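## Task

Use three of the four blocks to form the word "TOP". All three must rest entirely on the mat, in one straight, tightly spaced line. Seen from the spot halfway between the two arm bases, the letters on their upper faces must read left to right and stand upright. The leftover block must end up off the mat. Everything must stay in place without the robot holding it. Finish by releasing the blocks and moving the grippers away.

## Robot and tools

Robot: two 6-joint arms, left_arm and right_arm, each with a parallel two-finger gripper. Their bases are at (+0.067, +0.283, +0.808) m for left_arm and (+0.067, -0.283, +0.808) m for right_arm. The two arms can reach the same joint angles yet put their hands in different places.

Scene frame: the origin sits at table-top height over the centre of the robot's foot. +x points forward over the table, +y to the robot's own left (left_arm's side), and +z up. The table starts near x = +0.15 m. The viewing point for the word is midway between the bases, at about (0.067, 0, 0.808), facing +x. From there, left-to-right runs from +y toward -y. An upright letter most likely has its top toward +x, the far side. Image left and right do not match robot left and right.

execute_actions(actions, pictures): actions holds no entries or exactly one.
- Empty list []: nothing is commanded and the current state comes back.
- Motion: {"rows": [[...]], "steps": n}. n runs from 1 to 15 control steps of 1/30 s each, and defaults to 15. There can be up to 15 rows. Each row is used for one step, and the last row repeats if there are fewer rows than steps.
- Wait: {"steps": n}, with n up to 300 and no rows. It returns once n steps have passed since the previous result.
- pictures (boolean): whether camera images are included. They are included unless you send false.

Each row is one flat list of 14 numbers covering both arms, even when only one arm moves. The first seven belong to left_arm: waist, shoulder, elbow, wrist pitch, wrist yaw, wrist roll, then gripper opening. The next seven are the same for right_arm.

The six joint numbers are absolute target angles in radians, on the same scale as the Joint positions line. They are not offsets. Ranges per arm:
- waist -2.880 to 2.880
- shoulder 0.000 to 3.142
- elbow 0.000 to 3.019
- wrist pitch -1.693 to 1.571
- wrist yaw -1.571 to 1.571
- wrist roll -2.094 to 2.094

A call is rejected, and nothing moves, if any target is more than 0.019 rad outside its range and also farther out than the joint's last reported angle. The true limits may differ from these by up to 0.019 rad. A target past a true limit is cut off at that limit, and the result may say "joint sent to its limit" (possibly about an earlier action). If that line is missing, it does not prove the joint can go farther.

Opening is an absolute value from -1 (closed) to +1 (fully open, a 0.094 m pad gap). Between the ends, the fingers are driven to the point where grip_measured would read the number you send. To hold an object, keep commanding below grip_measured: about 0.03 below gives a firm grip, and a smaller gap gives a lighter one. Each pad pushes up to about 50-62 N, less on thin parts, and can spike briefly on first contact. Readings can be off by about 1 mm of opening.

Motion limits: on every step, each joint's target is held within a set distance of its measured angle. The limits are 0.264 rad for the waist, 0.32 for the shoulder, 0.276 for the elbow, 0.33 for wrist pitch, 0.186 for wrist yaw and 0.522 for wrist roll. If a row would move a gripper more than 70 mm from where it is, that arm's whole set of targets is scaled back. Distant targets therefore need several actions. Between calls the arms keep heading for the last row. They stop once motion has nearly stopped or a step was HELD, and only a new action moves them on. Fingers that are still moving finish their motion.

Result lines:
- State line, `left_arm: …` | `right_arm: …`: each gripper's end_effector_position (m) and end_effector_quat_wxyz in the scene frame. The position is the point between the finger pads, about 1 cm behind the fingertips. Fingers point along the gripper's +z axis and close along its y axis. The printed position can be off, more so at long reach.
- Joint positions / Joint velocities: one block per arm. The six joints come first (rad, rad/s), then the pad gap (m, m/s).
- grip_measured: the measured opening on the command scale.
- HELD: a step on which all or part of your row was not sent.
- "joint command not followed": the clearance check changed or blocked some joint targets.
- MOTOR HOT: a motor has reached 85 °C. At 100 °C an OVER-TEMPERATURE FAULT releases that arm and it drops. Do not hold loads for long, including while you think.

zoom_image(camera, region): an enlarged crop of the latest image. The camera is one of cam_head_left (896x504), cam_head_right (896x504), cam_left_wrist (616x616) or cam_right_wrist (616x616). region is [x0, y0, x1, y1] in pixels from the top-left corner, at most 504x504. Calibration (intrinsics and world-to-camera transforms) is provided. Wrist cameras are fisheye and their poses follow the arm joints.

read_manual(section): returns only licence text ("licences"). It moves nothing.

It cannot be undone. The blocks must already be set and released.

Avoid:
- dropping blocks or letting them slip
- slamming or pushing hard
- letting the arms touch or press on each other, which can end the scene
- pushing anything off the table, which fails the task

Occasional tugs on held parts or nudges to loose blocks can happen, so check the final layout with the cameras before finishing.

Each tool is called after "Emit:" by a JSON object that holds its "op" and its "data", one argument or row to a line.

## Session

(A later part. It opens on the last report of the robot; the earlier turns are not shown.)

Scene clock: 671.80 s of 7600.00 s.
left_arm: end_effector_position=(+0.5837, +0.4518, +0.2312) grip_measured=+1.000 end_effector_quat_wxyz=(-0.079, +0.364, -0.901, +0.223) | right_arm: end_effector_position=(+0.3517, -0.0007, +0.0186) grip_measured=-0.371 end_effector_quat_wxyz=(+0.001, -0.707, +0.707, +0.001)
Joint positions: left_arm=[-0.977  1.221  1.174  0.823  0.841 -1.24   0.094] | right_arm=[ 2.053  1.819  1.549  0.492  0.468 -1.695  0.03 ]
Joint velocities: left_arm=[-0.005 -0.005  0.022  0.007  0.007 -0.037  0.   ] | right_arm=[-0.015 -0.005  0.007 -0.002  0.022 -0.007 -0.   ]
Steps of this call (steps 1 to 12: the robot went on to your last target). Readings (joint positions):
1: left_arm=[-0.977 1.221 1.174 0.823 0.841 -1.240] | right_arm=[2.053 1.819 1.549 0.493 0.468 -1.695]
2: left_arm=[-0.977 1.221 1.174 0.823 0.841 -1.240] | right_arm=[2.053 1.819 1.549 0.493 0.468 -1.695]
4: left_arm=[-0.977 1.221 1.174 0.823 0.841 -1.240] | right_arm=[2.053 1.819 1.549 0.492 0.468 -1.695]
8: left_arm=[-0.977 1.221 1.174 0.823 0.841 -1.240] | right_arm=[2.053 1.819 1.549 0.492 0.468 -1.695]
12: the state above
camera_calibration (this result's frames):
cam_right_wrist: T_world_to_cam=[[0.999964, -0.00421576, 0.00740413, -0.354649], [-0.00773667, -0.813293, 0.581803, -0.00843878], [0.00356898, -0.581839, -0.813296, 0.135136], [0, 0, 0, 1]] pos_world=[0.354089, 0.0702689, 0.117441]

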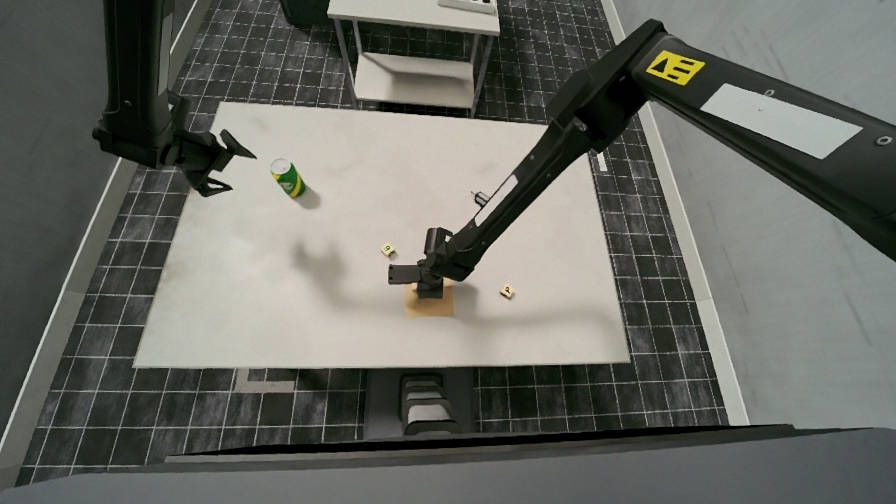

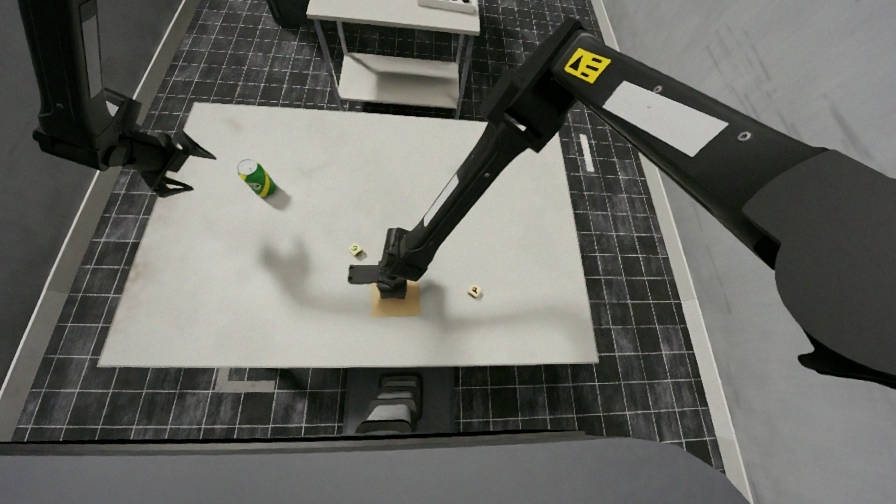

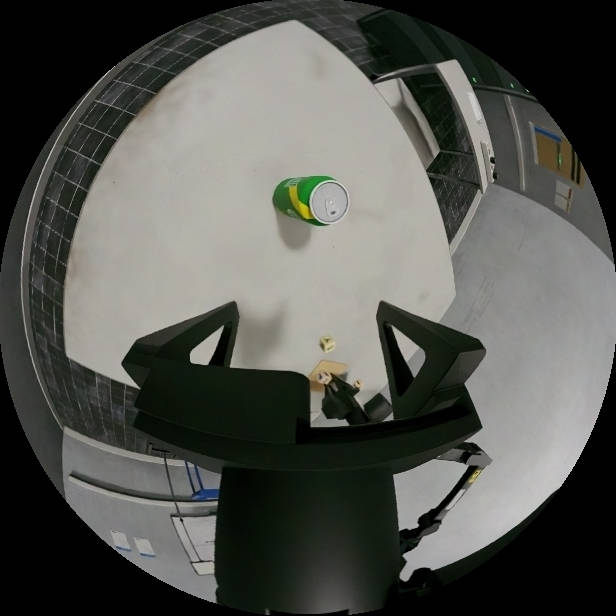

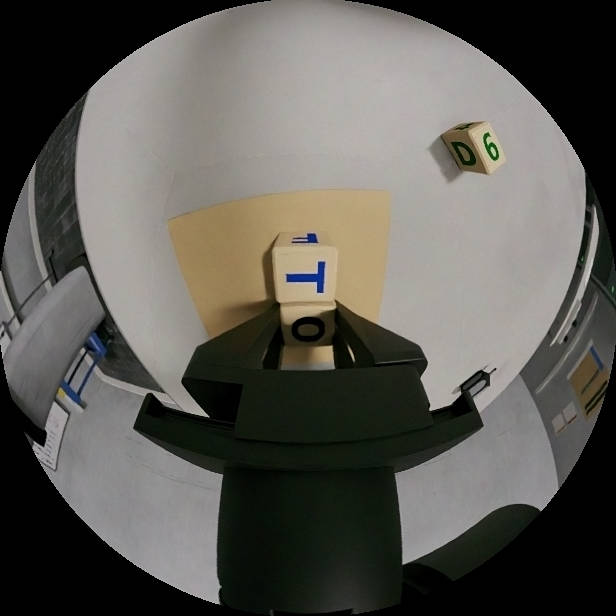

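Emit:
{"op": "execute_actions", "data": {
  "actions": [
    {"rows": [[-0.977, 1.221, 1.174, 0.823, 0.841, -1.24, 1, 2.066, 1.832, 1.5535, 0.476, 0.466, -1.688, -0.4], [-0.977, 1.221, 1.174, 0.823, 0.841, -1.24, 1, 2.066, 1.833, 1.5545, 0.476, 0.466, -1.688, -0.4], [-0.977, 1.221, 1.174, 0.823, 0.841, -1.24, 1, 2.066, 1.834, 1.5555, 0.476, 0.466, -1.688, -0.4], [-0.977, 1.221, 1.174, 0.823, 0.841, -1.24, 1, 2.066, 1.835, 1.5565, 0.476, 0.466, -1.688, -0.4]], "steps": 15}
  ],
  "pictures": false
}}

Scene clock: 678.57 s of 7600.00 s.
left_arm: end_effector_position=(+0.5837, +0.4518, +0.2312) grip_measured=+1.000 end_effector_quat_wxyz=(-0.079, +0.364, -0.901, +0.223) | right_arm: end_effector_position=(+0.3520, -0.0004, +0.0179) grip_measured=-0.371 end_effector_quat_wxyz=(+0.002, -0.707, +0.707, +0.001)
Joint positions: left_arm=[-0.977  1.221  1.174  0.823  0.841 -1.24   0.094] | right_arm=[ 2.053  1.821  1.552  0.492  0.468 -1.695  0.03 ]
Joint velocities: left_arm=[ 0.005 -0.005 -0.012  0.007  0.007 -0.051  0.   ] | right_arm=[-0.005 -0.015  0.012  0.007 -0.007 -0.022 -0.   ]
Steps of this call (steps 1 to 15: the robot went on to your last target; steps 16 to 90: nothing new was sent; then 3.27 s passed at rest; steps 91 to 105: all 15 steps of this action). Readings (joint positions):
91: left_arm=[-0.977 1.221 1.174 0.823 0.841 -1.240] | right_arm=[2.053 1.819 1.549 0.492 0.468 -1.695]
92: left_arm=[-0.977 1.221 1.174 0.823 0.841 -1.240] | right_arm=[2.053 1.819 1.549 0.492 0.468 -1.695]
94: left_arm=[-0.977 1.221 1.174 0.823 0.841 -1.240] | right_arm=[2.053 1.819 1.550 0.492 0.468 -1.695]
98: left_arm=[-0.977 1.221 1.174 0.823 0.841 -1.240] | right_arm=[2.053 1.821 1.552 0.492 0.468 -1.695]
105: the state above

Emit:
{"op": "execute_actions", "data": {
  "actions": [
    {"rows": [[-0.977, 1.221, 1.174, 0.823, 0.841, -1.24, 1, 2.066, 1.835, 1.5565, 0.474, 0.466, -1.688, -0.4], [-0.977, 1.221, 1.174, 0.823, 0.841, -1.24, 1, 2.066, 1.835, 1.5565, 0.472, 0.466, -1.688, -0.4], [-0.977, 1.221, 1.174, 0.823, 0.841, -1.24, 1, 2.066, 1.835, 1.5565, 0.471, 0.466, -1.688, -0.4], [-0.977, 1.221, 1.174, 0.823, 0.841, -1.24, 1, 2.066, 1.835, 1.5565, 0.471, 0.466, -1.688, -0.4], [-0.977, 1.221, 1.174, 0.823, 0.841, -1.24, 1, 2.066, 1.835, 1.5565, 0.471, 0.466, -1.688, -0.4], [-0.977, 1.221, 1.174, 0.823, 0.841, -1.24, 1, 2.066, 1.835, 1.5565, 0.471, 0.466, -1.688, -0.4], [-0.977, 1.221, 1.174, 0.823, 0.841, -1.24, 1, 2.066, 1.835, 1.5565, 0.471, 0.466, -1.688, -0.4], [-0.977, 1.221, 1.174, 0.823, 0.841, -1.24, 1, 2.066, 1.835, 1.5565, 0.471, 0.466, -1.688, -0.36], [-0.977, 1.221, 1.174, 0.823, 0.841, -1.24, 1, 2.066, 1.835, 1.5565, 0.471, 0.466, -1.688, -0.3], [-0.977, 1.221, 1.174, 0.823, 0.841, -1.24, 1, 2.066, 1.835, 1.5565, 0.471, 0.466, -1.688, -0.2], [-0.977, 1.221, 1.174, 0.823, 0.841, -1.24, 1, 2.066, 1.835, 1.5565, 0.471, 0.466, -1.688, -0.05], [-0.977, 1.221, 1.174, 0.823, 0.841, -1.24, 1, 2.066, 1.835, 1.5565, 0.471, 0.466, -1.688, 0.15], [-0.977, 1.221, 1.174, 0.823, 0.841, -1.24, 1, 2.066, 1.835, 1.5565, 0.471, 0.466, -1.688, 0.4], [-0.977, 1.221, 1.174, 0.823, 0.841, -1.24, 1, 2.066, 1.835, 1.5565, 0.471, 0.466, -1.688, 0.7], [-0.977, 1.221, 1.174, 0.823, 0.841, -1.24, 1, 2.066, 1.835, 1.5565, 0.471, 0.466, -1.688, 1]], "steps": 15}
  ],
  "pictures": false
}}

Emit:
{"op": "execute_actions", "data": {
  "actions": [
    {"steps": 8}
  ]
}}

Emit:
{"op": "zoom_image", "data": {
  "camera": "cam_right_wrist",
  "region": [220, 200, 400, 380]
}}

Scene clock: 690.60 s of 7600.00 s.
left_arm: end_effector_position=(+0.5837, +0.4518, +0.2312) grip_measured=+1.000 end_effector_quat_wxyz=(-0.079, +0.364, -0.901, +0.223) | right_arm: end_effector_position=(+0.3513, -0.0002, +0.0177) grip_measured=+0.806 end_effector_quat_wxyz=(+0.001, -0.708, +0.707, +0.002)
Joint positions: left_arm=[-0.977  1.221  1.174  0.823  0.841 -1.24   0.094] | right_arm=[ 2.053  1.822  1.553  0.49   0.468 -1.695  0.085]
Joint velocities: left_arm=[ 0.005  0.005 -0.022  0.012  0.037 -0.022  0.   ] | right_arm=[ 0.005 -0.015  0.002 -0.002  0.037 -0.081  0.411]
Steps of this call (steps 1 to 15: the robot went on to your last target; steps 16 to 90: nothing new was sent; then 8.53 s passed at rest; steps 91 to 105: all 15 steps of this action). Readings (joint positions):
91: left_arm=[-0.977 1.221 1.174 0.823 0.841 -1.240] | right_arm=[2.053 1.821 1.552 0.492 0.468 -1.695]
92: left_arm=[-0.977 1.221 1.174 0.823 0.841 -1.240] | right_arm=[2.053 1.821 1.552 0.492 0.468 -1.695]
94: left_arm=[-0.977 1.221 1.174 0.823 0.841 -1.240] | right_arm=[2.053 1.821 1.552 0.491 0.468 -1.695]
98: left_arm=[-0.977 1.221 1.174 0.823 0.841 -1.240] | right_arm=[2.053 1.821 1.552 0.490 0.468 -1.695]
105: the state above

Scene clock: 690.87 s of 7600.00 s.
left_arm: end_effector_position=(+0.5837, +0.4518, +0.2312) grip_measured=+1.000 end_effector_quat_wxyz=(-0.079, +0.364, -0.901, +0.223) | right_arm: end_effector_position=(+0.3513, -0.0002, +0.0177) grip_measured=+1.000 end_effector_quat_wxyz=(+0.001, -0.708, +0.707, +0.002)
Joint positions: left_arm=[-0.977  1.221  1.174  0.823  0.841 -1.24   0.094] | right_arm=[ 2.053  1.822  1.553  0.49   0.468 -1.695  0.094]
Joint velocities: left_arm=[ 0.005 -0.015 -0.012 -0.002 -0.037 -0.007  0.   ] | right_arm=[-0.005  0.005  0.002 -0.007  0.007  0.066  0.   ]
Steps of this call (steps 1 to 8: the robot went on to your last target). Readings (joint positions):
1: left_arm=[-0.977 1.221 1.174 0.823 0.841 -1.240] | right_arm=[2.053 1.822 1.553 0.490 0.468 -1.695]
2: left_arm=[-0.977 1.221 1.174 0.823 0.841 -1.240] | right_arm=[2.053 1.822 1.553 0.490 0.468 -1.695]
4: left_arm=[-0.977 1.221 1.174 0.823 0.841 -1.240] | right_arm=[2.053 1.822 1.553 0.490 0.468 -1.695]
8: the state above
camera_calibration (this result's frames):
cam_right_wrist: T_world_to_cam=[[0.999973, -0.00369631, 0.00639209, -0.35419], [-0.00672498, -0.81337, 0.581708, -0.00784003], [0.00304896, -0.581735, -0.813372, 0.134884], [0, 0, 0, 1]] pos_world=[0.353716, 0.0707808, 0.116536]

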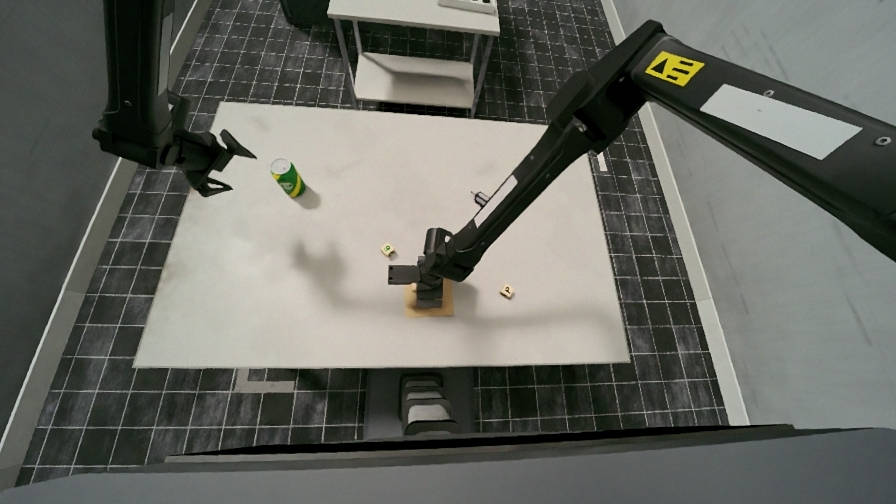

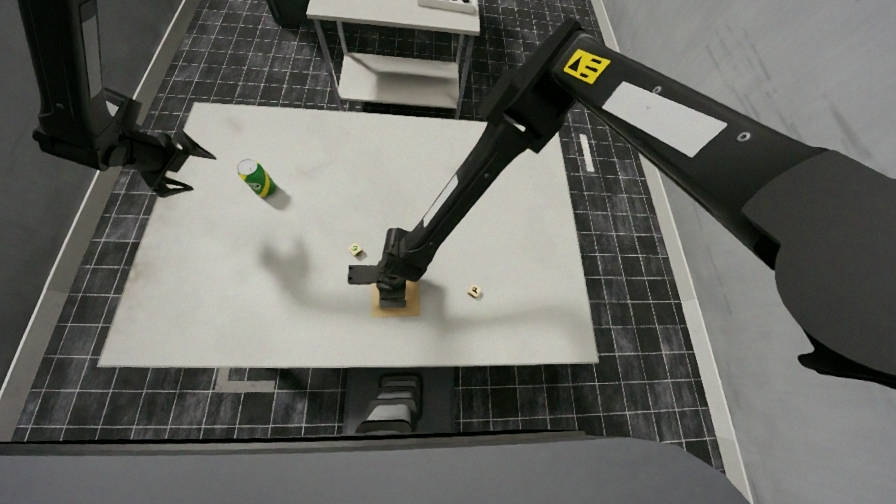

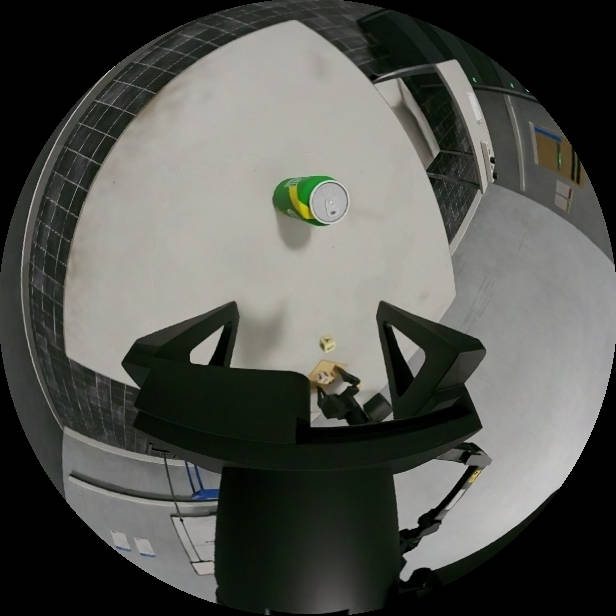

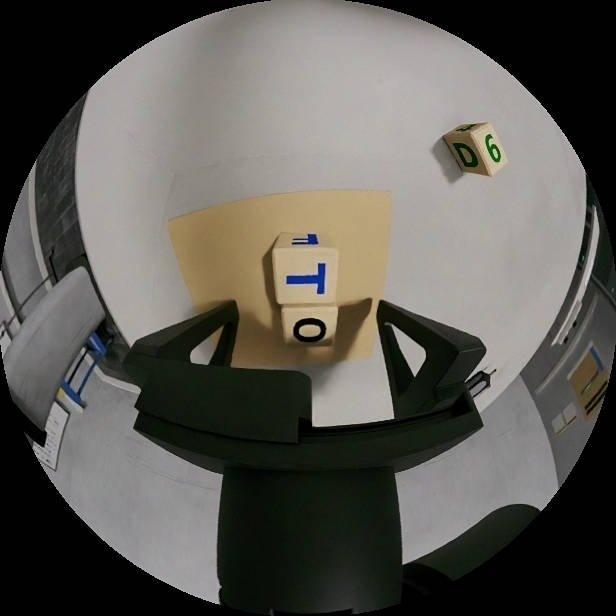

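Region (220, 200, 400, 380) of cam_right_wrist's 616x616 image, scaled by 2.800, with more detail than that image has.

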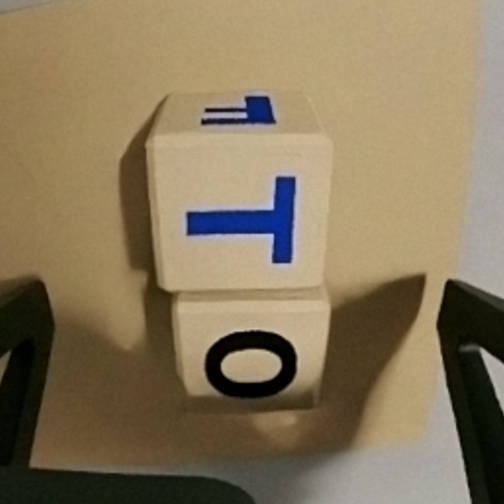

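Emit:
{"op": "execute_actions", "data": {
  "actions": [
    {"rows": [[-0.977, 1.221, 1.174, 0.823, 0.841, -1.24, 1, 2.048, 1.8142, 1.5388, 0.5004, 0.466, -1.688, 1], [-0.977, 1.221, 1.174, 0.823, 0.841, -1.24, 1, 2.048, 1.8117, 1.535, 0.5014, 0.466, -1.688, 1], [-0.977, 1.221, 1.174, 0.823, 0.841, -1.24, 1, 2.048, 1.8076, 1.5288, 0.5032, 0.466, -1.688, 1], [-0.977, 1.221, 1.174, 0.823, 0.841, -1.24, 1, 2.048, 1.802, 1.5203, 0.5057, 0.466, -1.688, 1], [-0.977, 1.221, 1.174, 0.823, 0.841, -1.24, 1, 2.048, 1.7949, 1.5096, 0.5088, 0.466, -1.688, 1], [-0.977, 1.221, 1.174, 0.823, 0.841, -1.24, 1, 2.048, 1.7863, 1.4967, 0.5125, 0.466, -1.688, 1], [-0.977, 1.221, 1.174, 0.823, 0.841, -1.24, 1, 2.047, 1.7765, 1.4819, 0.5168, 0.465, -1.6824, 1], [-0.977, 1.221, 1.174, 0.823, 0.841, -1.24, 1, 2.044, 1.7655, 1.4652, 0.5217, 0.4621, -1.6652, 1], [-0.977, 1.221, 1.174, 0.823, 0.841, -1.24, 1, 2.0389, 1.7535, 1.4471, 0.5269, 0.4572, -1.6368, 1], [-0.977, 1.221, 1.174, 0.823, 0.841, -1.24, 1, 2.032, 1.7405, 1.4276, 0.5326, 0.4504, -1.5977, 1], [-0.977, 1.221, 1.174, 0.823, 0.841, -1.24, 1, 2.0231, 1.7269, 1.407, 0.5385, 0.4419, -1.548, 1], [-0.977, 1.221, 1.174, 0.823, 0.841, -1.24, 1, 2.0126, 1.7128, 1.3857, 0.5447, 0.4316, -1.4884, 1], [-0.977, 1.221, 1.174, 0.823, 0.841, -1.24, 1, 2.0004, 1.6982, 1.3637, 0.5511, 0.4198, -1.4196, 1], [-0.977, 1.221, 1.174, 0.823, 0.841, -1.24, 1, 1.9866, 1.6835, 1.3415, 0.5575, 0.4065, -1.3423, 1], [-0.977, 1.221, 1.174, 0.823, 0.841, -1.24, 1, 1.9715, 1.6688, 1.3193, 0.5639, 0.3918, -1.2573, 1]], "steps": 15}
  ],
  "pictures": false
}}

Emit:
{"op": "execute_actions", "data": {
  "actions": [
    {"rows": [[-0.977, 1.221, 1.174, 0.823, 0.841, -1.24, 1, 1.9553, 1.6542, 1.2973, 0.5703, 0.376, -1.1655, 1], [-0.977, 1.221, 1.174, 0.823, 0.841, -1.24, 1, 1.938, 1.6401, 1.276, 0.5765, 0.3592, -1.0681, 1], [-0.977, 1.221, 1.174, 0.823, 0.841, -1.24, 1, 1.9198, 1.6265, 1.2554, 0.5824, 0.3416, -0.9659, 1], [-0.977, 1.221, 1.174, 0.823, 0.841, -1.24, 1, 1.9011, 1.6135, 1.2359, 0.5881, 0.3234, -0.8604, 1], [-0.977, 1.221, 1.174, 0.823, 0.841, -1.24, 1, 1.8819, 1.6015, 1.2178, 0.5933, 0.3048, -0.7523, 1], [-0.977, 1.221, 1.174, 0.823, 0.841, -1.24, 1, 1.8625, 1.5905, 1.2011, 0.5982, 0.286, -0.643, 1], [-0.977, 1.221, 1.174, 0.823, 0.841, -1.24, 1, 1.8431, 1.5807, 1.1863, 0.6025, 0.2672, -0.5337, 1], [-0.977, 1.221, 1.174, 0.823, 0.841, -1.24, 1, 1.8239, 1.5721, 1.1734, 0.6062, 0.2486, -0.4256, 1], [-0.977, 1.221, 1.174, 0.823, 0.841, -1.24, 1, 1.8052, 1.565, 1.1627, 0.6093, 0.2304, -0.3201, 1], [-0.977, 1.221, 1.174, 0.823, 0.841, -1.24, 1, 1.787, 1.5594, 1.1542, 0.6118, 0.2128, -0.2179, 1], [-0.977, 1.221, 1.174, 0.823, 0.841, -1.24, 1, 1.7698, 1.5553, 1.148, 0.6136, 0.196, -0.1205, 1], [-0.977, 1.221, 1.174, 0.823, 0.841, -1.24, 1, 1.7535, 1.5528, 1.1442, 0.6146, 0.1802, -0.0287, 1], [-0.977, 1.221, 1.174, 0.823, 0.841, -1.24, 1, 1.7384, 1.552, 1.143, 0.615, 0.1655, 0.0563, 1], [-0.977, 1.221, 1.174, 0.823, 0.841, -1.24, 1, 1.7246, 1.552, 1.143, 0.615, 0.1522, 0.1336, 1], [-0.977, 1.221, 1.174, 0.823, 0.841, -1.24, 1, 1.7124, 1.552, 1.143, 0.615, 0.1404, 0.2024, 1]], "steps": 15}
  ],
  "pictures": false
}}

Emit:
{"op": "execute_actions", "data": {
  "actions": [
    {"rows": [[-0.977, 1.221, 1.174, 0.823, 0.841, -1.24, 1, 1.7019, 1.552, 1.143, 0.615, 0.1301, 0.262, 1], [-0.977, 1.221, 1.174, 0.823, 0.841, -1.24, 1, 1.693, 1.552, 1.143, 0.615, 0.1216, 0.3117, 1], [-0.977, 1.221, 1.174, 0.823, 0.841, -1.24, 1, 1.6861, 1.552, 1.143, 0.615, 0.1148, 0.3508, 1], [-0.977, 1.221, 1.174, 0.823, 0.841, -1.24, 1, 1.681, 1.552, 1.143, 0.615, 0.1099, 0.3792, 1], [-0.977, 1.221, 1.174, 0.823, 0.841, -1.24, 1, 1.678, 1.552, 1.143, 0.615, 0.107, 0.3964, 1], [-0.977, 1.221, 1.174, 0.823, 0.841, -1.24, 1, 1.677, 1.552, 1.143, 0.615, 0.106, 0.402, 1]], "steps": 15}
  ],
  "pictures": false
}}

Emit:
{"op": "execute_actions", "data": {
  "actions": [
    {"steps": 13}
  ]
}}

Emit:
{"op": "zoom_image", "data": {
  "camera": "cam_right_wrist",
  "region": [220, 200, 400, 340]
}}

Scene clock: 734.67 s of 7600.00 s.
left_arm: end_effector_position=(+0.5837, +0.4518, +0.2312) grip_measured=+1.000 end_effector_quat_wxyz=(-0.079, +0.364, -0.901, +0.223) | right_arm: end_effector_position=(+0.3408, -0.0274, +0.0529) grip_measured=+1.000 end_effector_quat_wxyz=(+0.006, -0.639, +0.769, +0.024)
Joint positions: left_arm=[-0.977  1.221  1.174  0.823  0.841 -1.24   0.094] | right_arm=[ 2.027  1.718  1.378  0.531  0.405 -1.493  0.094]
Joint velocities: left_arm=[-0.005  0.005  0.002  0.002 -0.022  0.022  0.   ] | right_arm=[-0.317 -0.444 -0.637  0.193 -0.388  1.502  0.   ]
Steps of this call (steps 1 to 15: the robot went on to your last target; steps 16 to 90: nothing new was sent; then 40.30 s passed at rest; steps 91 to 105: all 15 steps of this action). Readings (joint positions):
91: left_arm=[-0.977 1.221 1.174 0.823 0.841 -1.240] | right_arm=[2.053 1.822 1.553 0.490 0.468 -1.695]
92: left_arm=[-0.977 1.221 1.174 0.823 0.841 -1.240] | right_arm=[2.053 1.822 1.553 0.490 0.468 -1.695]
94: left_arm=[-0.977 1.221 1.174 0.823 0.841 -1.240] | right_arm=[2.053 1.822 1.552 0.490 0.468 -1.695]
98: left_arm=[-0.977 1.221 1.174 0.823 0.841 -1.240] | right_arm=[2.053 1.804 1.518 0.496 0.467 -1.691]
105: the state above

Scene clock: 735.17 s of 7600.00 s.
left_arm: end_effector_position=(+0.5837, +0.4518, +0.2312) grip_measured=+1.000 end_effector_quat_wxyz=(-0.079, +0.364, -0.901, +0.223) | right_arm: end_effector_position=(+0.3438, -0.2077, +0.0654) grip_measured=+1.000 end_effector_quat_wxyz=(+0.004, -0.061, +0.998, -0.000)
Joint positions: left_arm=[-0.977  1.221  1.174  0.823  0.841 -1.24   0.094] | right_arm=[ 1.731  1.561  1.174  0.596  0.157 -0.175  0.094]
Joint velocities: left_arm=[-0.005  0.015 -0.017 -0.002 -0.007  0.051  0.   ] | right_arm=[-0.405 -0.005 -0.017  0.012 -0.286  2.425  0.   ]
Steps of this call (steps 1 to 15: all 15 steps of this action). Readings (joint positions):
1: left_arm=[-0.977 1.221 1.174 0.823 0.841 -1.240] | right_arm=[2.015 1.702 1.357 0.537 0.391 -1.433]
2: left_arm=[-0.977 1.221 1.174 0.823 0.841 -1.240] | right_arm=[2.000 1.687 1.336 0.544 0.375 -1.367]
4: left_arm=[-0.977 1.221 1.174 0.823 0.841 -1.240] | right_arm=[1.962 1.656 1.295 0.556 0.341 -1.213]
8: left_arm=[-0.977 1.221 1.174 0.823 0.841 -1.240] | right_arm=[1.868 1.601 1.227 0.579 0.269 -0.847]
15: the state above

Scene clock: 735.67 s of 7600.00 s.
left_arm: end_effector_position=(+0.5837, +0.4518, +0.2312) grip_measured=+1.000 end_effector_quat_wxyz=(-0.079, +0.364, -0.901, +0.223) | right_arm: end_effector_position=(+0.3422, -0.2370, +0.0619) grip_measured=+1.000 end_effector_quat_wxyz=(+0.005, +0.204, +0.979, -0.003)
Joint positions: left_arm=[-0.977  1.221  1.174  0.823  0.841 -1.24   0.094] | right_arm=[1.676 1.561 1.173 0.596 0.11  0.369 0.094]
Joint velocities: left_arm=[ 0.005 -0.015  0.007 -0.002 -0.022  0.022  0.   ] | right_arm=[-0.015  0.005 -0.007 -0.002  0.022  0.198  0.   ]
Steps of this call (steps 1 to 15: all 15 steps of this action). Readings (joint positions):
1: left_arm=[-0.977 1.221 1.174 0.823 0.841 -1.240] | right_arm=[1.718 1.561 1.174 0.596 0.145 -0.092]
2: left_arm=[-0.977 1.221 1.174 0.823 0.841 -1.240] | right_arm=[1.707 1.561 1.174 0.596 0.135 -0.015]
4: left_arm=[-0.977 1.221 1.174 0.823 0.841 -1.240] | right_arm=[1.690 1.561 1.173 0.596 0.121 0.117]
8: left_arm=[-0.977 1.221 1.174 0.823 0.841 -1.240] | right_arm=[1.676 1.561 1.173 0.596 0.112 0.280]
15: the state above

Scene clock: 736.10 s of 7600.00 s.
left_arm: end_effector_position=(+0.5837, +0.4518, +0.2312) grip_measured=+1.000 end_effector_quat_wxyz=(-0.079, +0.364, -0.901, +0.223) | right_arm: end_effector_position=(+0.3422, -0.2370, +0.0619) grip_measured=+1.000 end_effector_quat_wxyz=(+0.005, +0.215, +0.977, -0.003)
Joint positions: left_arm=[-0.977  1.221  1.174  0.823  0.841 -1.24   0.094] | right_arm=[1.676 1.561 1.173 0.596 0.11  0.391 0.094]
Joint velocities: left_arm=[ 0.005  0.005 -0.012  0.007  0.037 -0.007  0.   ] | right_arm=[ 0.005 -0.015  0.002  0.002  0.051  0.051  0.   ]
Steps of this call (steps 1 to 13: the robot went on to your last target). Readings (joint positions):
1: left_arm=[-0.977 1.221 1.174 0.823 0.841 -1.240] | right_arm=[1.676 1.561 1.173 0.596 0.110 0.374]
2: left_arm=[-0.977 1.221 1.174 0.823 0.841 -1.240] | right_arm=[1.676 1.561 1.173 0.596 0.110 0.377]
4: left_arm=[-0.977 1.221 1.174 0.823 0.841 -1.240] | right_arm=[1.676 1.561 1.173 0.596 0.110 0.383]
8: left_arm=[-0.977 1.221 1.174 0.823 0.841 -1.240] | right_arm=[1.676 1.561 1.173 0.596 0.110 0.388]
13: the state above
camera_calibration (this result's frames):
cam_right_wrist: T_world_to_cam=[[-0.424282, -0.905466, 0.0107623, -0.0728684], [-0.737764, 0.352543, 0.575689, 0.300684], [-0.525061, 0.236315, -0.817598, 0.407991], [0, 0, 0, 1]] pos_world=[0.405137, -0.268398, 0.161257]

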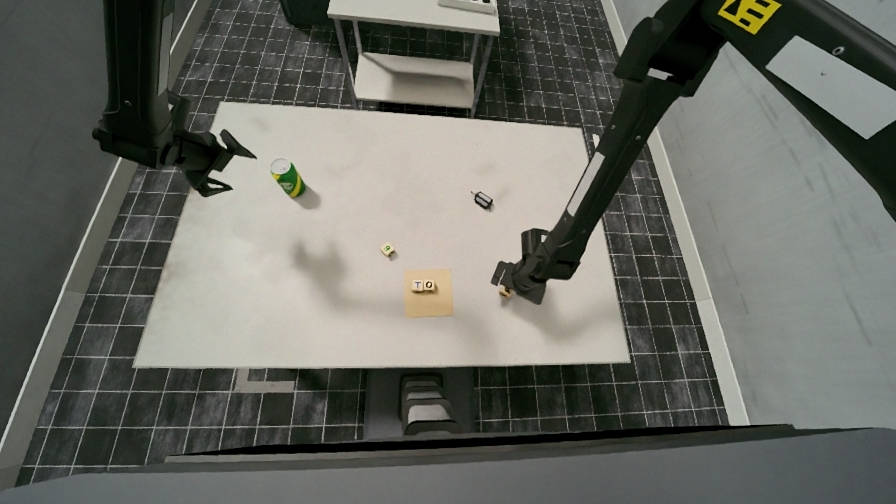

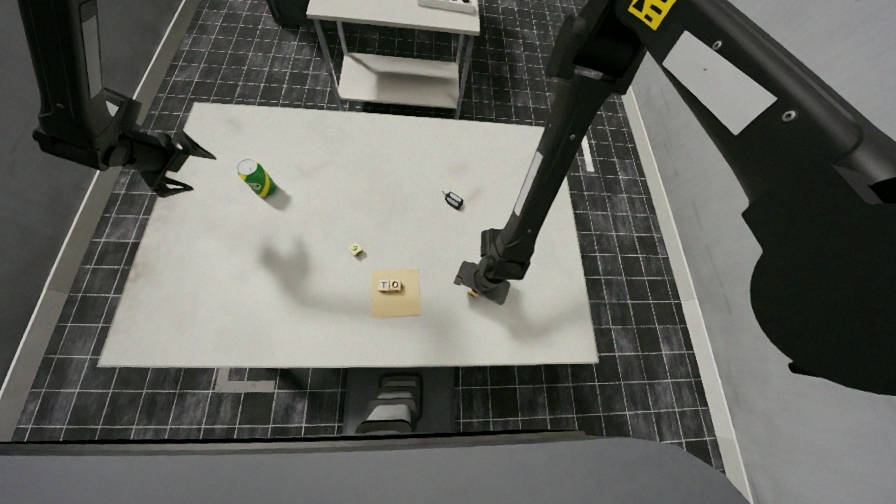

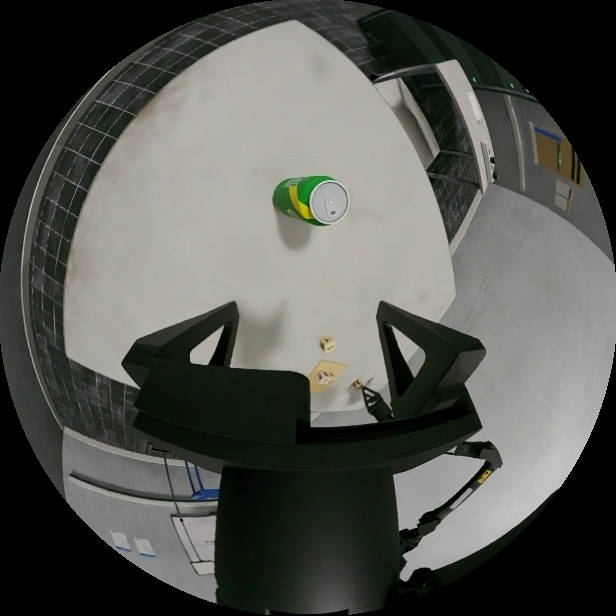

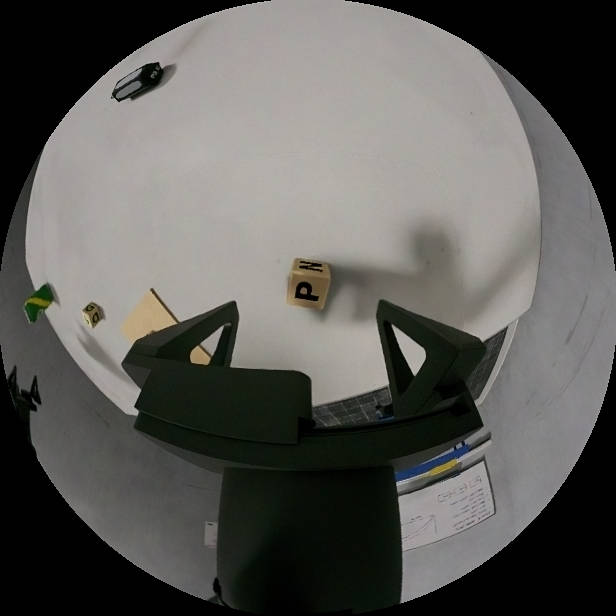

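Region (220, 200, 400, 340) of cam_right_wrist's 616x616 image, scaled by 2.800, with more detail than that image has.

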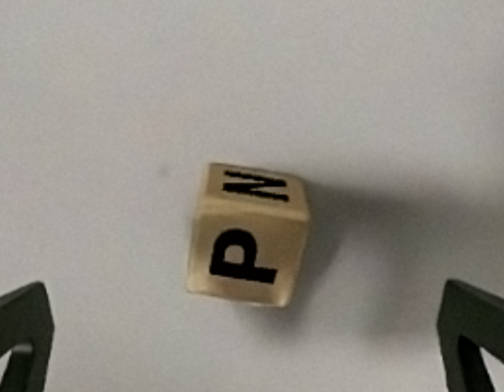

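Emit:
{"op": "execute_actions", "data": {
  "actions": []
}}

Scene clock: 755.50 s of 7600.00 s.
left_arm: end_effector_position=(+0.5837, +0.4518, +0.2312) grip_measured=+1.000 end_effector_quat_wxyz=(-0.079, +0.364, -0.901, +0.223) | right_arm: end_effector_position=(+0.3422, -0.2370, +0.0619) grip_measured=+1.000 end_effector_quat_wxyz=(+0.005, +0.215, +0.976, -0.003)
Joint positions: left_arm=[-0.977  1.221  1.174  0.823  0.841 -1.24   0.094] | right_arm=[1.676 1.561 1.173 0.596 0.11  0.392 0.094]
Joint velocities: left_arm=[-0.005  0.005 -0.007 -0.002 -0.007 -0.095  0.   ] | right_arm=[ 0.005  0.005  0.002 -0.017 -0.022  0.022  0.   ]
Steps of this call (steps 1 to 30: the robot went on to your last target; steps 31 to 100: nothing new was sent; then 16.07 s passed at rest). Readings (joint positions):
1: left_arm=[-0.977 1.221 1.174 0.823 0.841 -1.240] | right_arm=[1.676 1.561 1.173 0.596 0.110 0.391]
2: left_arm=[-0.977 1.221 1.174 0.823 0.841 -1.240] | right_arm=[1.676 1.561 1.173 0.596 0.110 0.392]
4: left_arm=[-0.977 1.221 1.174 0.823 0.841 -1.240] | right_arm=[1.676 1.561 1.173 0.596 0.110 0.392]
8: left_arm=[-0.977 1.221 1.174 0.823 0.841 -1.240] | right_arm=[1.676 1.561 1.173 0.596 0.110 0.392]
100: the state above
All arms were judged still, so your last target was given up. Only a new action makes them travel on or press farther. Fingers that are still opening or closing keep moving.
camera_calibration (this result's frames):
cam_right_wrist: T_world_to_cam=[[-0.425664, -0.904818, 0.0107454, -0.072241], [-0.737232, 0.353661, 0.575685, 0.300767], [-0.52469, 0.237126, -0.817601, 0.408057], [0, 0, 0, 1]] pos_world=[0.405088, -0.268495, 0.161257]

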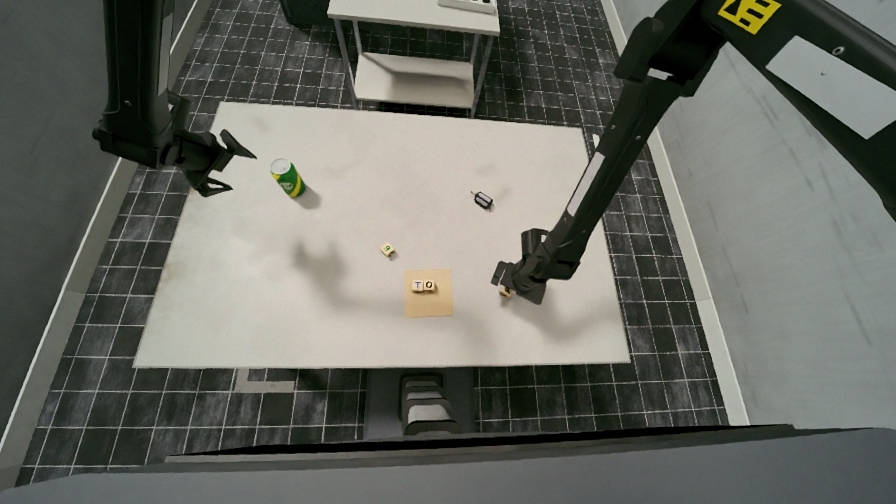

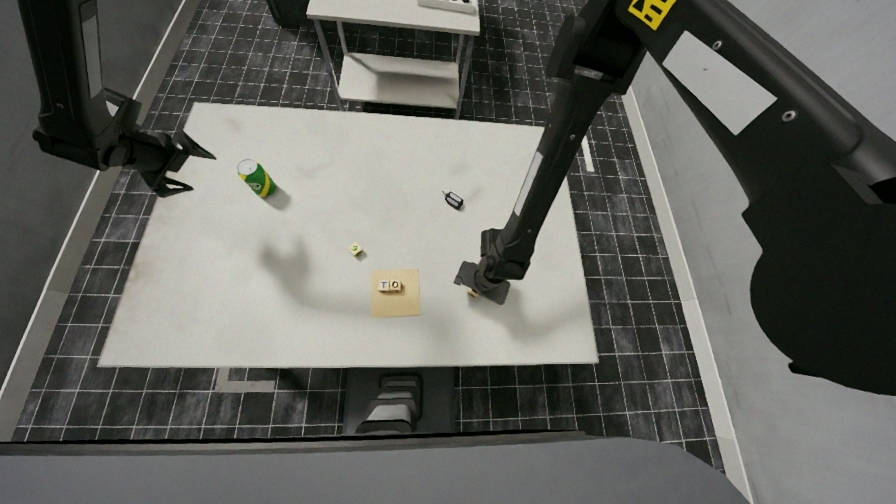

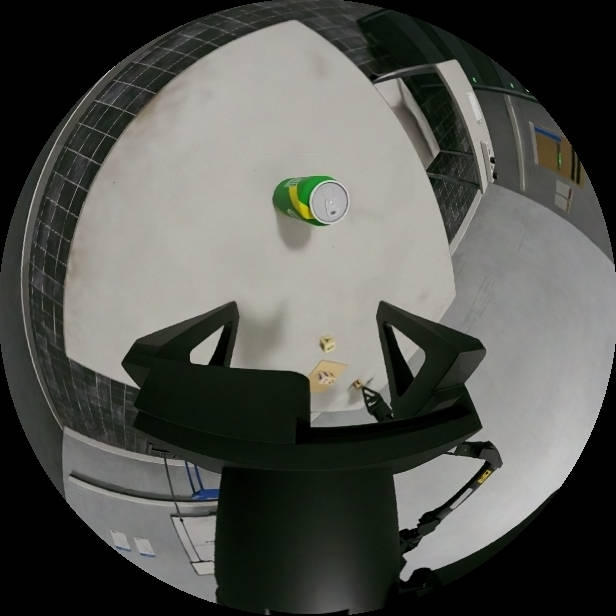

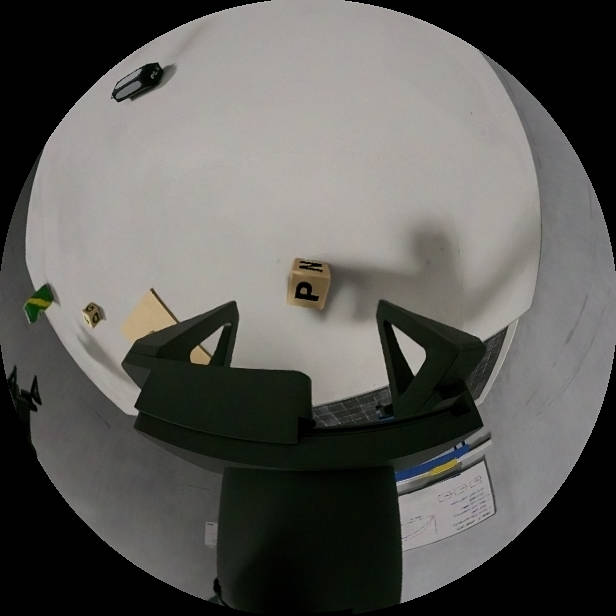

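Emit:
{"op": "execute_actions", "data": {
  "actions": [
    {"rows": [[-0.977,1.221,1.174,0.823,0.841,-1.24,1,1.6759,1.5615,1.1737,0.5957,0.1099,0.3926,1],[-0.977,1.221,1.174,0.823,0.841,-1.24,1,1.6757,1.5629,1.1757,0.5948,0.1096,0.3945,1],[-0.977,1.221,1.174,0.823,0.841,-1.24,1,1.6754,1.5653,1.1790,0.5932,0.1092,0.3977,1],[-0.977,1.221,1.174,0.823,0.841,-1.24,1,1.6750,1.5685,1.1835,0.5911,0.1086,0.4020,1],[-0.977,1.221,1.174,0.823,0.841,-1.24,1,1.6745,1.5726,1.1892,0.5885,0.1078,0.4074,1],[-0.977,1.221,1.174,0.823,0.841,-1.24,1,1.6738,1.5774,1.1960,0.5853,0.1069,0.4138,1],[-0.977,1.221,1.174,0.823,0.841,-1.24,1,1.6731,1.5829,1.2037,0.5817,0.1058,0.4211,1],[-0.977,1.221,1.174,0.823,0.841,-1.24,1,1.6723,1.5890,1.2123,0.5778,0.1047,0.4293,1],[-0.977,1.221,1.174,0.823,0.841,-1.24,1,1.6714,1.5956,1.2215,0.5735,0.1034,0.4380,1],[-0.977,1.221,1.174,0.823,0.841,-1.24,1,1.6704,1.6025,1.2312,0.5689,0.1021,0.4472,1],[-0.977,1.221,1.174,0.823,0.841,-1.24,1,1.6695,1.6097,1.2412,0.5643,0.1007,0.4568,1],[-0.977,1.221,1.174,0.823,0.841,-1.24,1,1.6685,1.6170,1.2515,0.5595,0.0993,0.4665,1],[-0.977,1.221,1.174,0.823,0.841,-1.24,1,1.6675,1.6243,1.2618,0.5547,0.0979,0.4762,1],[-0.977,1.221,1.174,0.823,0.841,-1.24,1,1.6666,1.6315,1.2718,0.5501,0.0965,0.4858,1],[-0.977,1.221,1.174,0.823,0.841,-1.24,1,1.6656,1.6384,1.2815,0.5455,0.0952,0.4950,1]], "steps": 15}
  ],
  "pictures": false
}}

Emit:
{"op": "execute_actions", "data": {
  "actions": [
    {"rows": [[-0.977,1.221,1.174,0.823,0.841,-1.24,1,1.6648,1.6450,1.2908,0.5413,0.0940,0.5038,1],[-0.977,1.221,1.174,0.823,0.841,-1.24,1,1.6639,1.6511,1.2993,0.5373,0.0928,0.5119,1],[-0.977,1.221,1.174,0.823,0.841,-1.24,1,1.6632,1.6566,1.3070,0.5337,0.0917,0.5192,1],[-0.977,1.221,1.174,0.823,0.841,-1.24,1,1.6625,1.6614,1.3138,0.5305,0.0908,0.5256,1],[-0.977,1.221,1.174,0.823,0.841,-1.24,1,1.6620,1.6655,1.3195,0.5279,0.0900,0.5310,1],[-0.977,1.221,1.174,0.823,0.841,-1.24,1,1.6616,1.6687,1.3240,0.5258,0.0894,0.5353,1],[-0.977,1.221,1.174,0.823,0.841,-1.24,1,1.6613,1.6711,1.3273,0.5242,0.0890,0.5385,1],[-0.977,1.221,1.174,0.823,0.841,-1.24,1,1.6611,1.6725,1.3293,0.5233,0.0887,0.5404,1],[-0.977,1.221,1.174,0.823,0.841,-1.24,1,1.661,1.673,1.330,0.523,0.0886,0.541,1]], "steps": 15}
  ],
  "pictures": false
}}

Emit:
{"op": "execute_actions", "data": {
  "actions": [
    {"steps": 12}
  ]
}}

Emit:
{"op": "zoom_image", "data": {
  "camera": "cam_right_wrist",
  "region": [193, 200, 423, 430]
}}

Scene clock: 798.13 s of 7600.00 s.
left_arm: end_effector_position=(+0.5837, +0.4518, +0.2312) grip_measured=+1.000 end_effector_quat_wxyz=(-0.079, +0.364, -0.901, +0.223) | right_arm: end_effector_position=(+0.3578, -0.2335, +0.0364) grip_measured=+1.000 end_effector_quat_wxyz=(+0.017, +0.245, +0.969, +0.004)
Joint positions: left_arm=[-0.977  1.221  1.174  0.823  0.841 -1.24   0.094] | right_arm=[1.676 1.605 1.266 0.573 0.101 0.45  0.094]
Joint velocities: left_arm=[-0.015  0.005  0.007  0.017 -0.022  0.022  0.   ] | right_arm=[-0.005  0.2    0.281 -0.134 -0.007  0.242  0.   ]
Steps of this call (steps 1 to 90: nothing new was sent; then 39.13 s passed at rest; steps 91 to 105: all 15 steps of this action). Readings (joint positions):
91: left_arm=[-0.977 1.221 1.174 0.823 0.841 -1.240] | right_arm=[1.676 1.561 1.173 0.596 0.110 0.392]
92: left_arm=[-0.977 1.221 1.174 0.823 0.841 -1.240] | right_arm=[1.676 1.561 1.173 0.596 0.110 0.392]
94: left_arm=[-0.977 1.221 1.174 0.823 0.841 -1.240] | right_arm=[1.676 1.561 1.174 0.596 0.110 0.392]
98: left_arm=[-0.977 1.221 1.174 0.823 0.841 -1.240] | right_arm=[1.676 1.567 1.193 0.596 0.110 0.402]
105: the state above

Scene clock: 798.63 s of 7600.00 s.
left_arm: end_effector_position=(+0.5837, +0.4518, +0.2312) grip_measured=+1.000 end_effector_quat_wxyz=(-0.079, +0.364, -0.901, +0.223) | right_arm: end_effector_position=(+0.3384, -0.2330, +0.0152) grip_measured=+1.000 end_effector_quat_wxyz=(-0.001, +0.279, +0.960, +0.002)
Joint positions: left_arm=[-0.977  1.221  1.174  0.823  0.841 -1.24   0.094] | right_arm=[1.67  1.667 1.326 0.538 0.093 0.527 0.094]
Joint velocities: left_arm=[ 0.005  0.005  0.007 -0.007 -0.037 -0.066  0.   ] | right_arm=[-0.005  0.005  0.032 -0.007  0.066  0.095  0.   ]
Steps of this call (steps 1 to 15: all 15 steps of this action). Readings (joint positions):
1: left_arm=[-0.977 1.221 1.174 0.823 0.841 -1.240] | right_arm=[1.676 1.613 1.276 0.569 0.100 0.458]
2: left_arm=[-0.977 1.221 1.174 0.823 0.841 -1.240] | right_arm=[1.676 1.621 1.285 0.564 0.098 0.467]
4: left_arm=[-0.977 1.221 1.174 0.823 0.841 -1.240] | right_arm=[1.675 1.636 1.301 0.555 0.096 0.483]
8: left_arm=[-0.977 1.221 1.174 0.823 0.841 -1.240] | right_arm=[1.673 1.659 1.322 0.543 0.093 0.509]
15: the state above

Scene clock: 799.03 s of 7600.00 s.
left_arm: end_effector_position=(+0.5837, +0.4518, +0.2312) grip_measured=+1.000 end_effector_quat_wxyz=(-0.079, +0.364, -0.901, +0.223) | right_arm: end_effector_position=(+0.3392, -0.2330, +0.0149) grip_measured=+1.000 end_effector_quat_wxyz=(-0.001, +0.282, +0.960, +0.002)
Joint positions: left_arm=[-0.977  1.221  1.174  0.823  0.841 -1.24   0.094] | right_arm=[1.67  1.667 1.327 0.538 0.093 0.531 0.094]
Joint velocities: left_arm=[-0.015 -0.015 -0.032 -0.017  0.022 -0.007  0.   ] | right_arm=[ 0.005 -0.005 -0.002 -0.002 -0.007  0.037  0.   ]
Steps of this call (steps 1 to 12: the robot went on to your last target). Readings (joint positions):
1: left_arm=[-0.977 1.221 1.174 0.823 0.841 -1.240] | right_arm=[1.670 1.667 1.327 0.538 0.093 0.527]
2: left_arm=[-0.977 1.221 1.174 0.823 0.841 -1.240] | right_arm=[1.670 1.667 1.327 0.538 0.093 0.528]
4: left_arm=[-0.977 1.221 1.174 0.823 0.841 -1.240] | right_arm=[1.670 1.667 1.327 0.538 0.093 0.529]
8: left_arm=[-0.977 1.221 1.174 0.823 0.841 -1.240] | right_arm=[1.670 1.667 1.327 0.538 0.093 0.530]
12: the state above
camera_calibration (this result's frames):
cam_right_wrist: T_world_to_cam=[[-0.54472, -0.838611, 0.00352592, -0.0134305], [-0.677994, 0.442857, 0.586687, 0.324745], [-0.493564, 0.31719, -0.809806, 0.375057], [0, 0, 0, 1]] pos_world=[0.397974, -0.274043, 0.113246]

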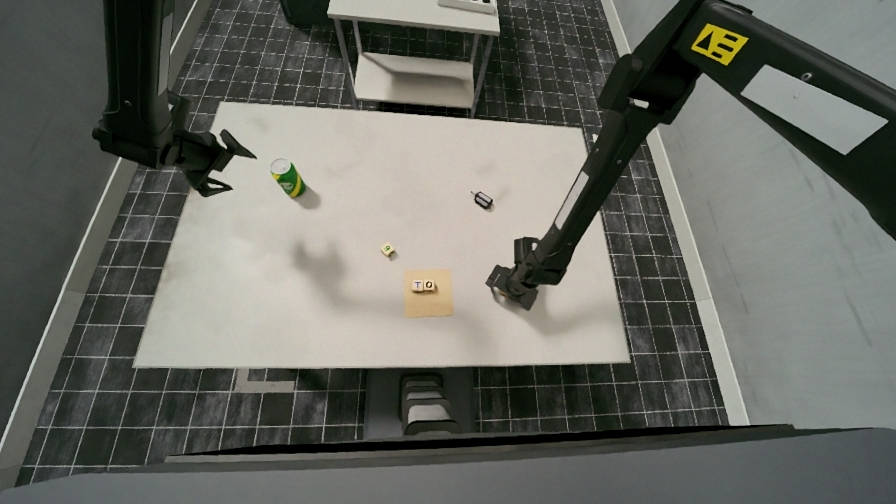

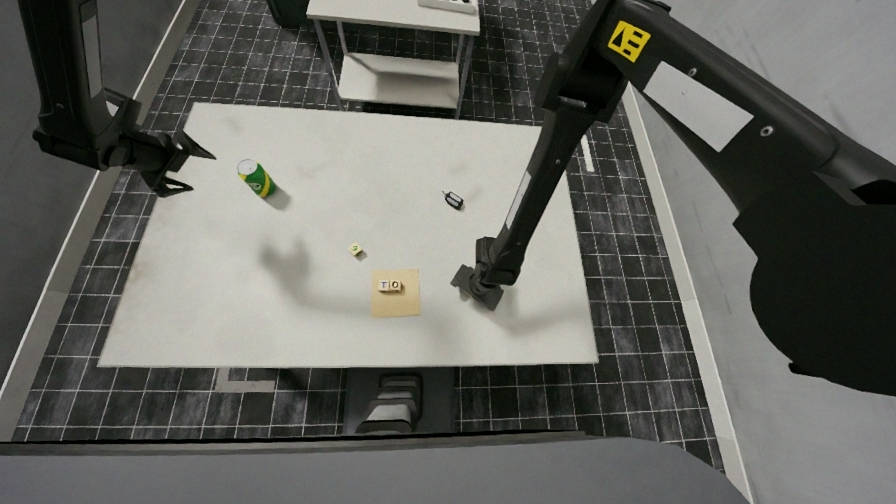

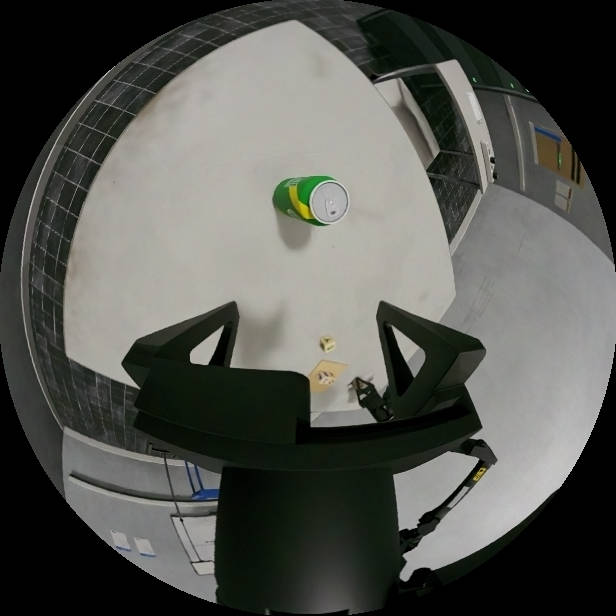

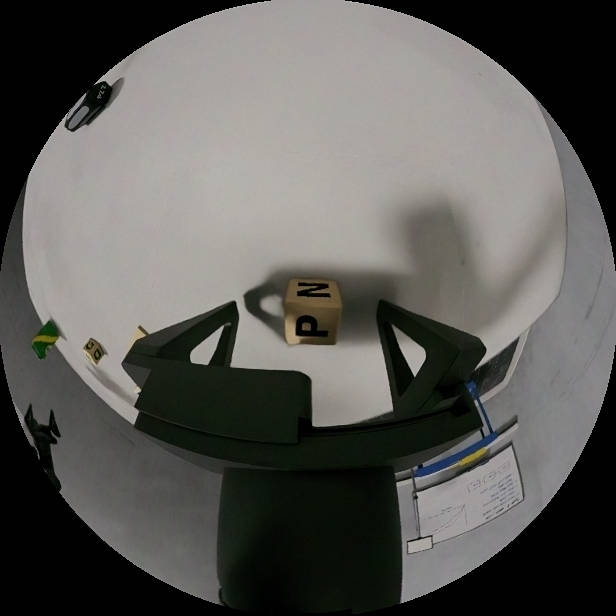

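Region (193, 200, 423, 430) of cam_right_wrist's 616x616 image, scaled by 2.191, with more detail than that image has.

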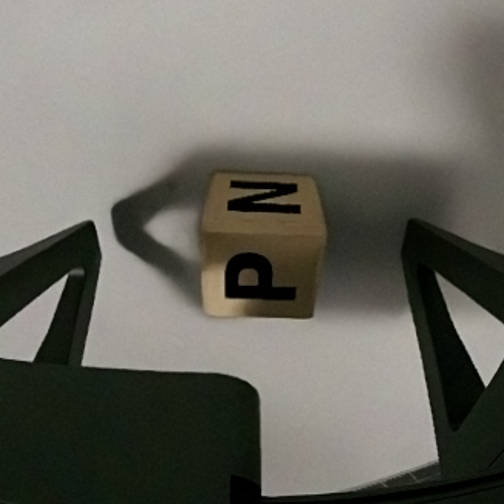

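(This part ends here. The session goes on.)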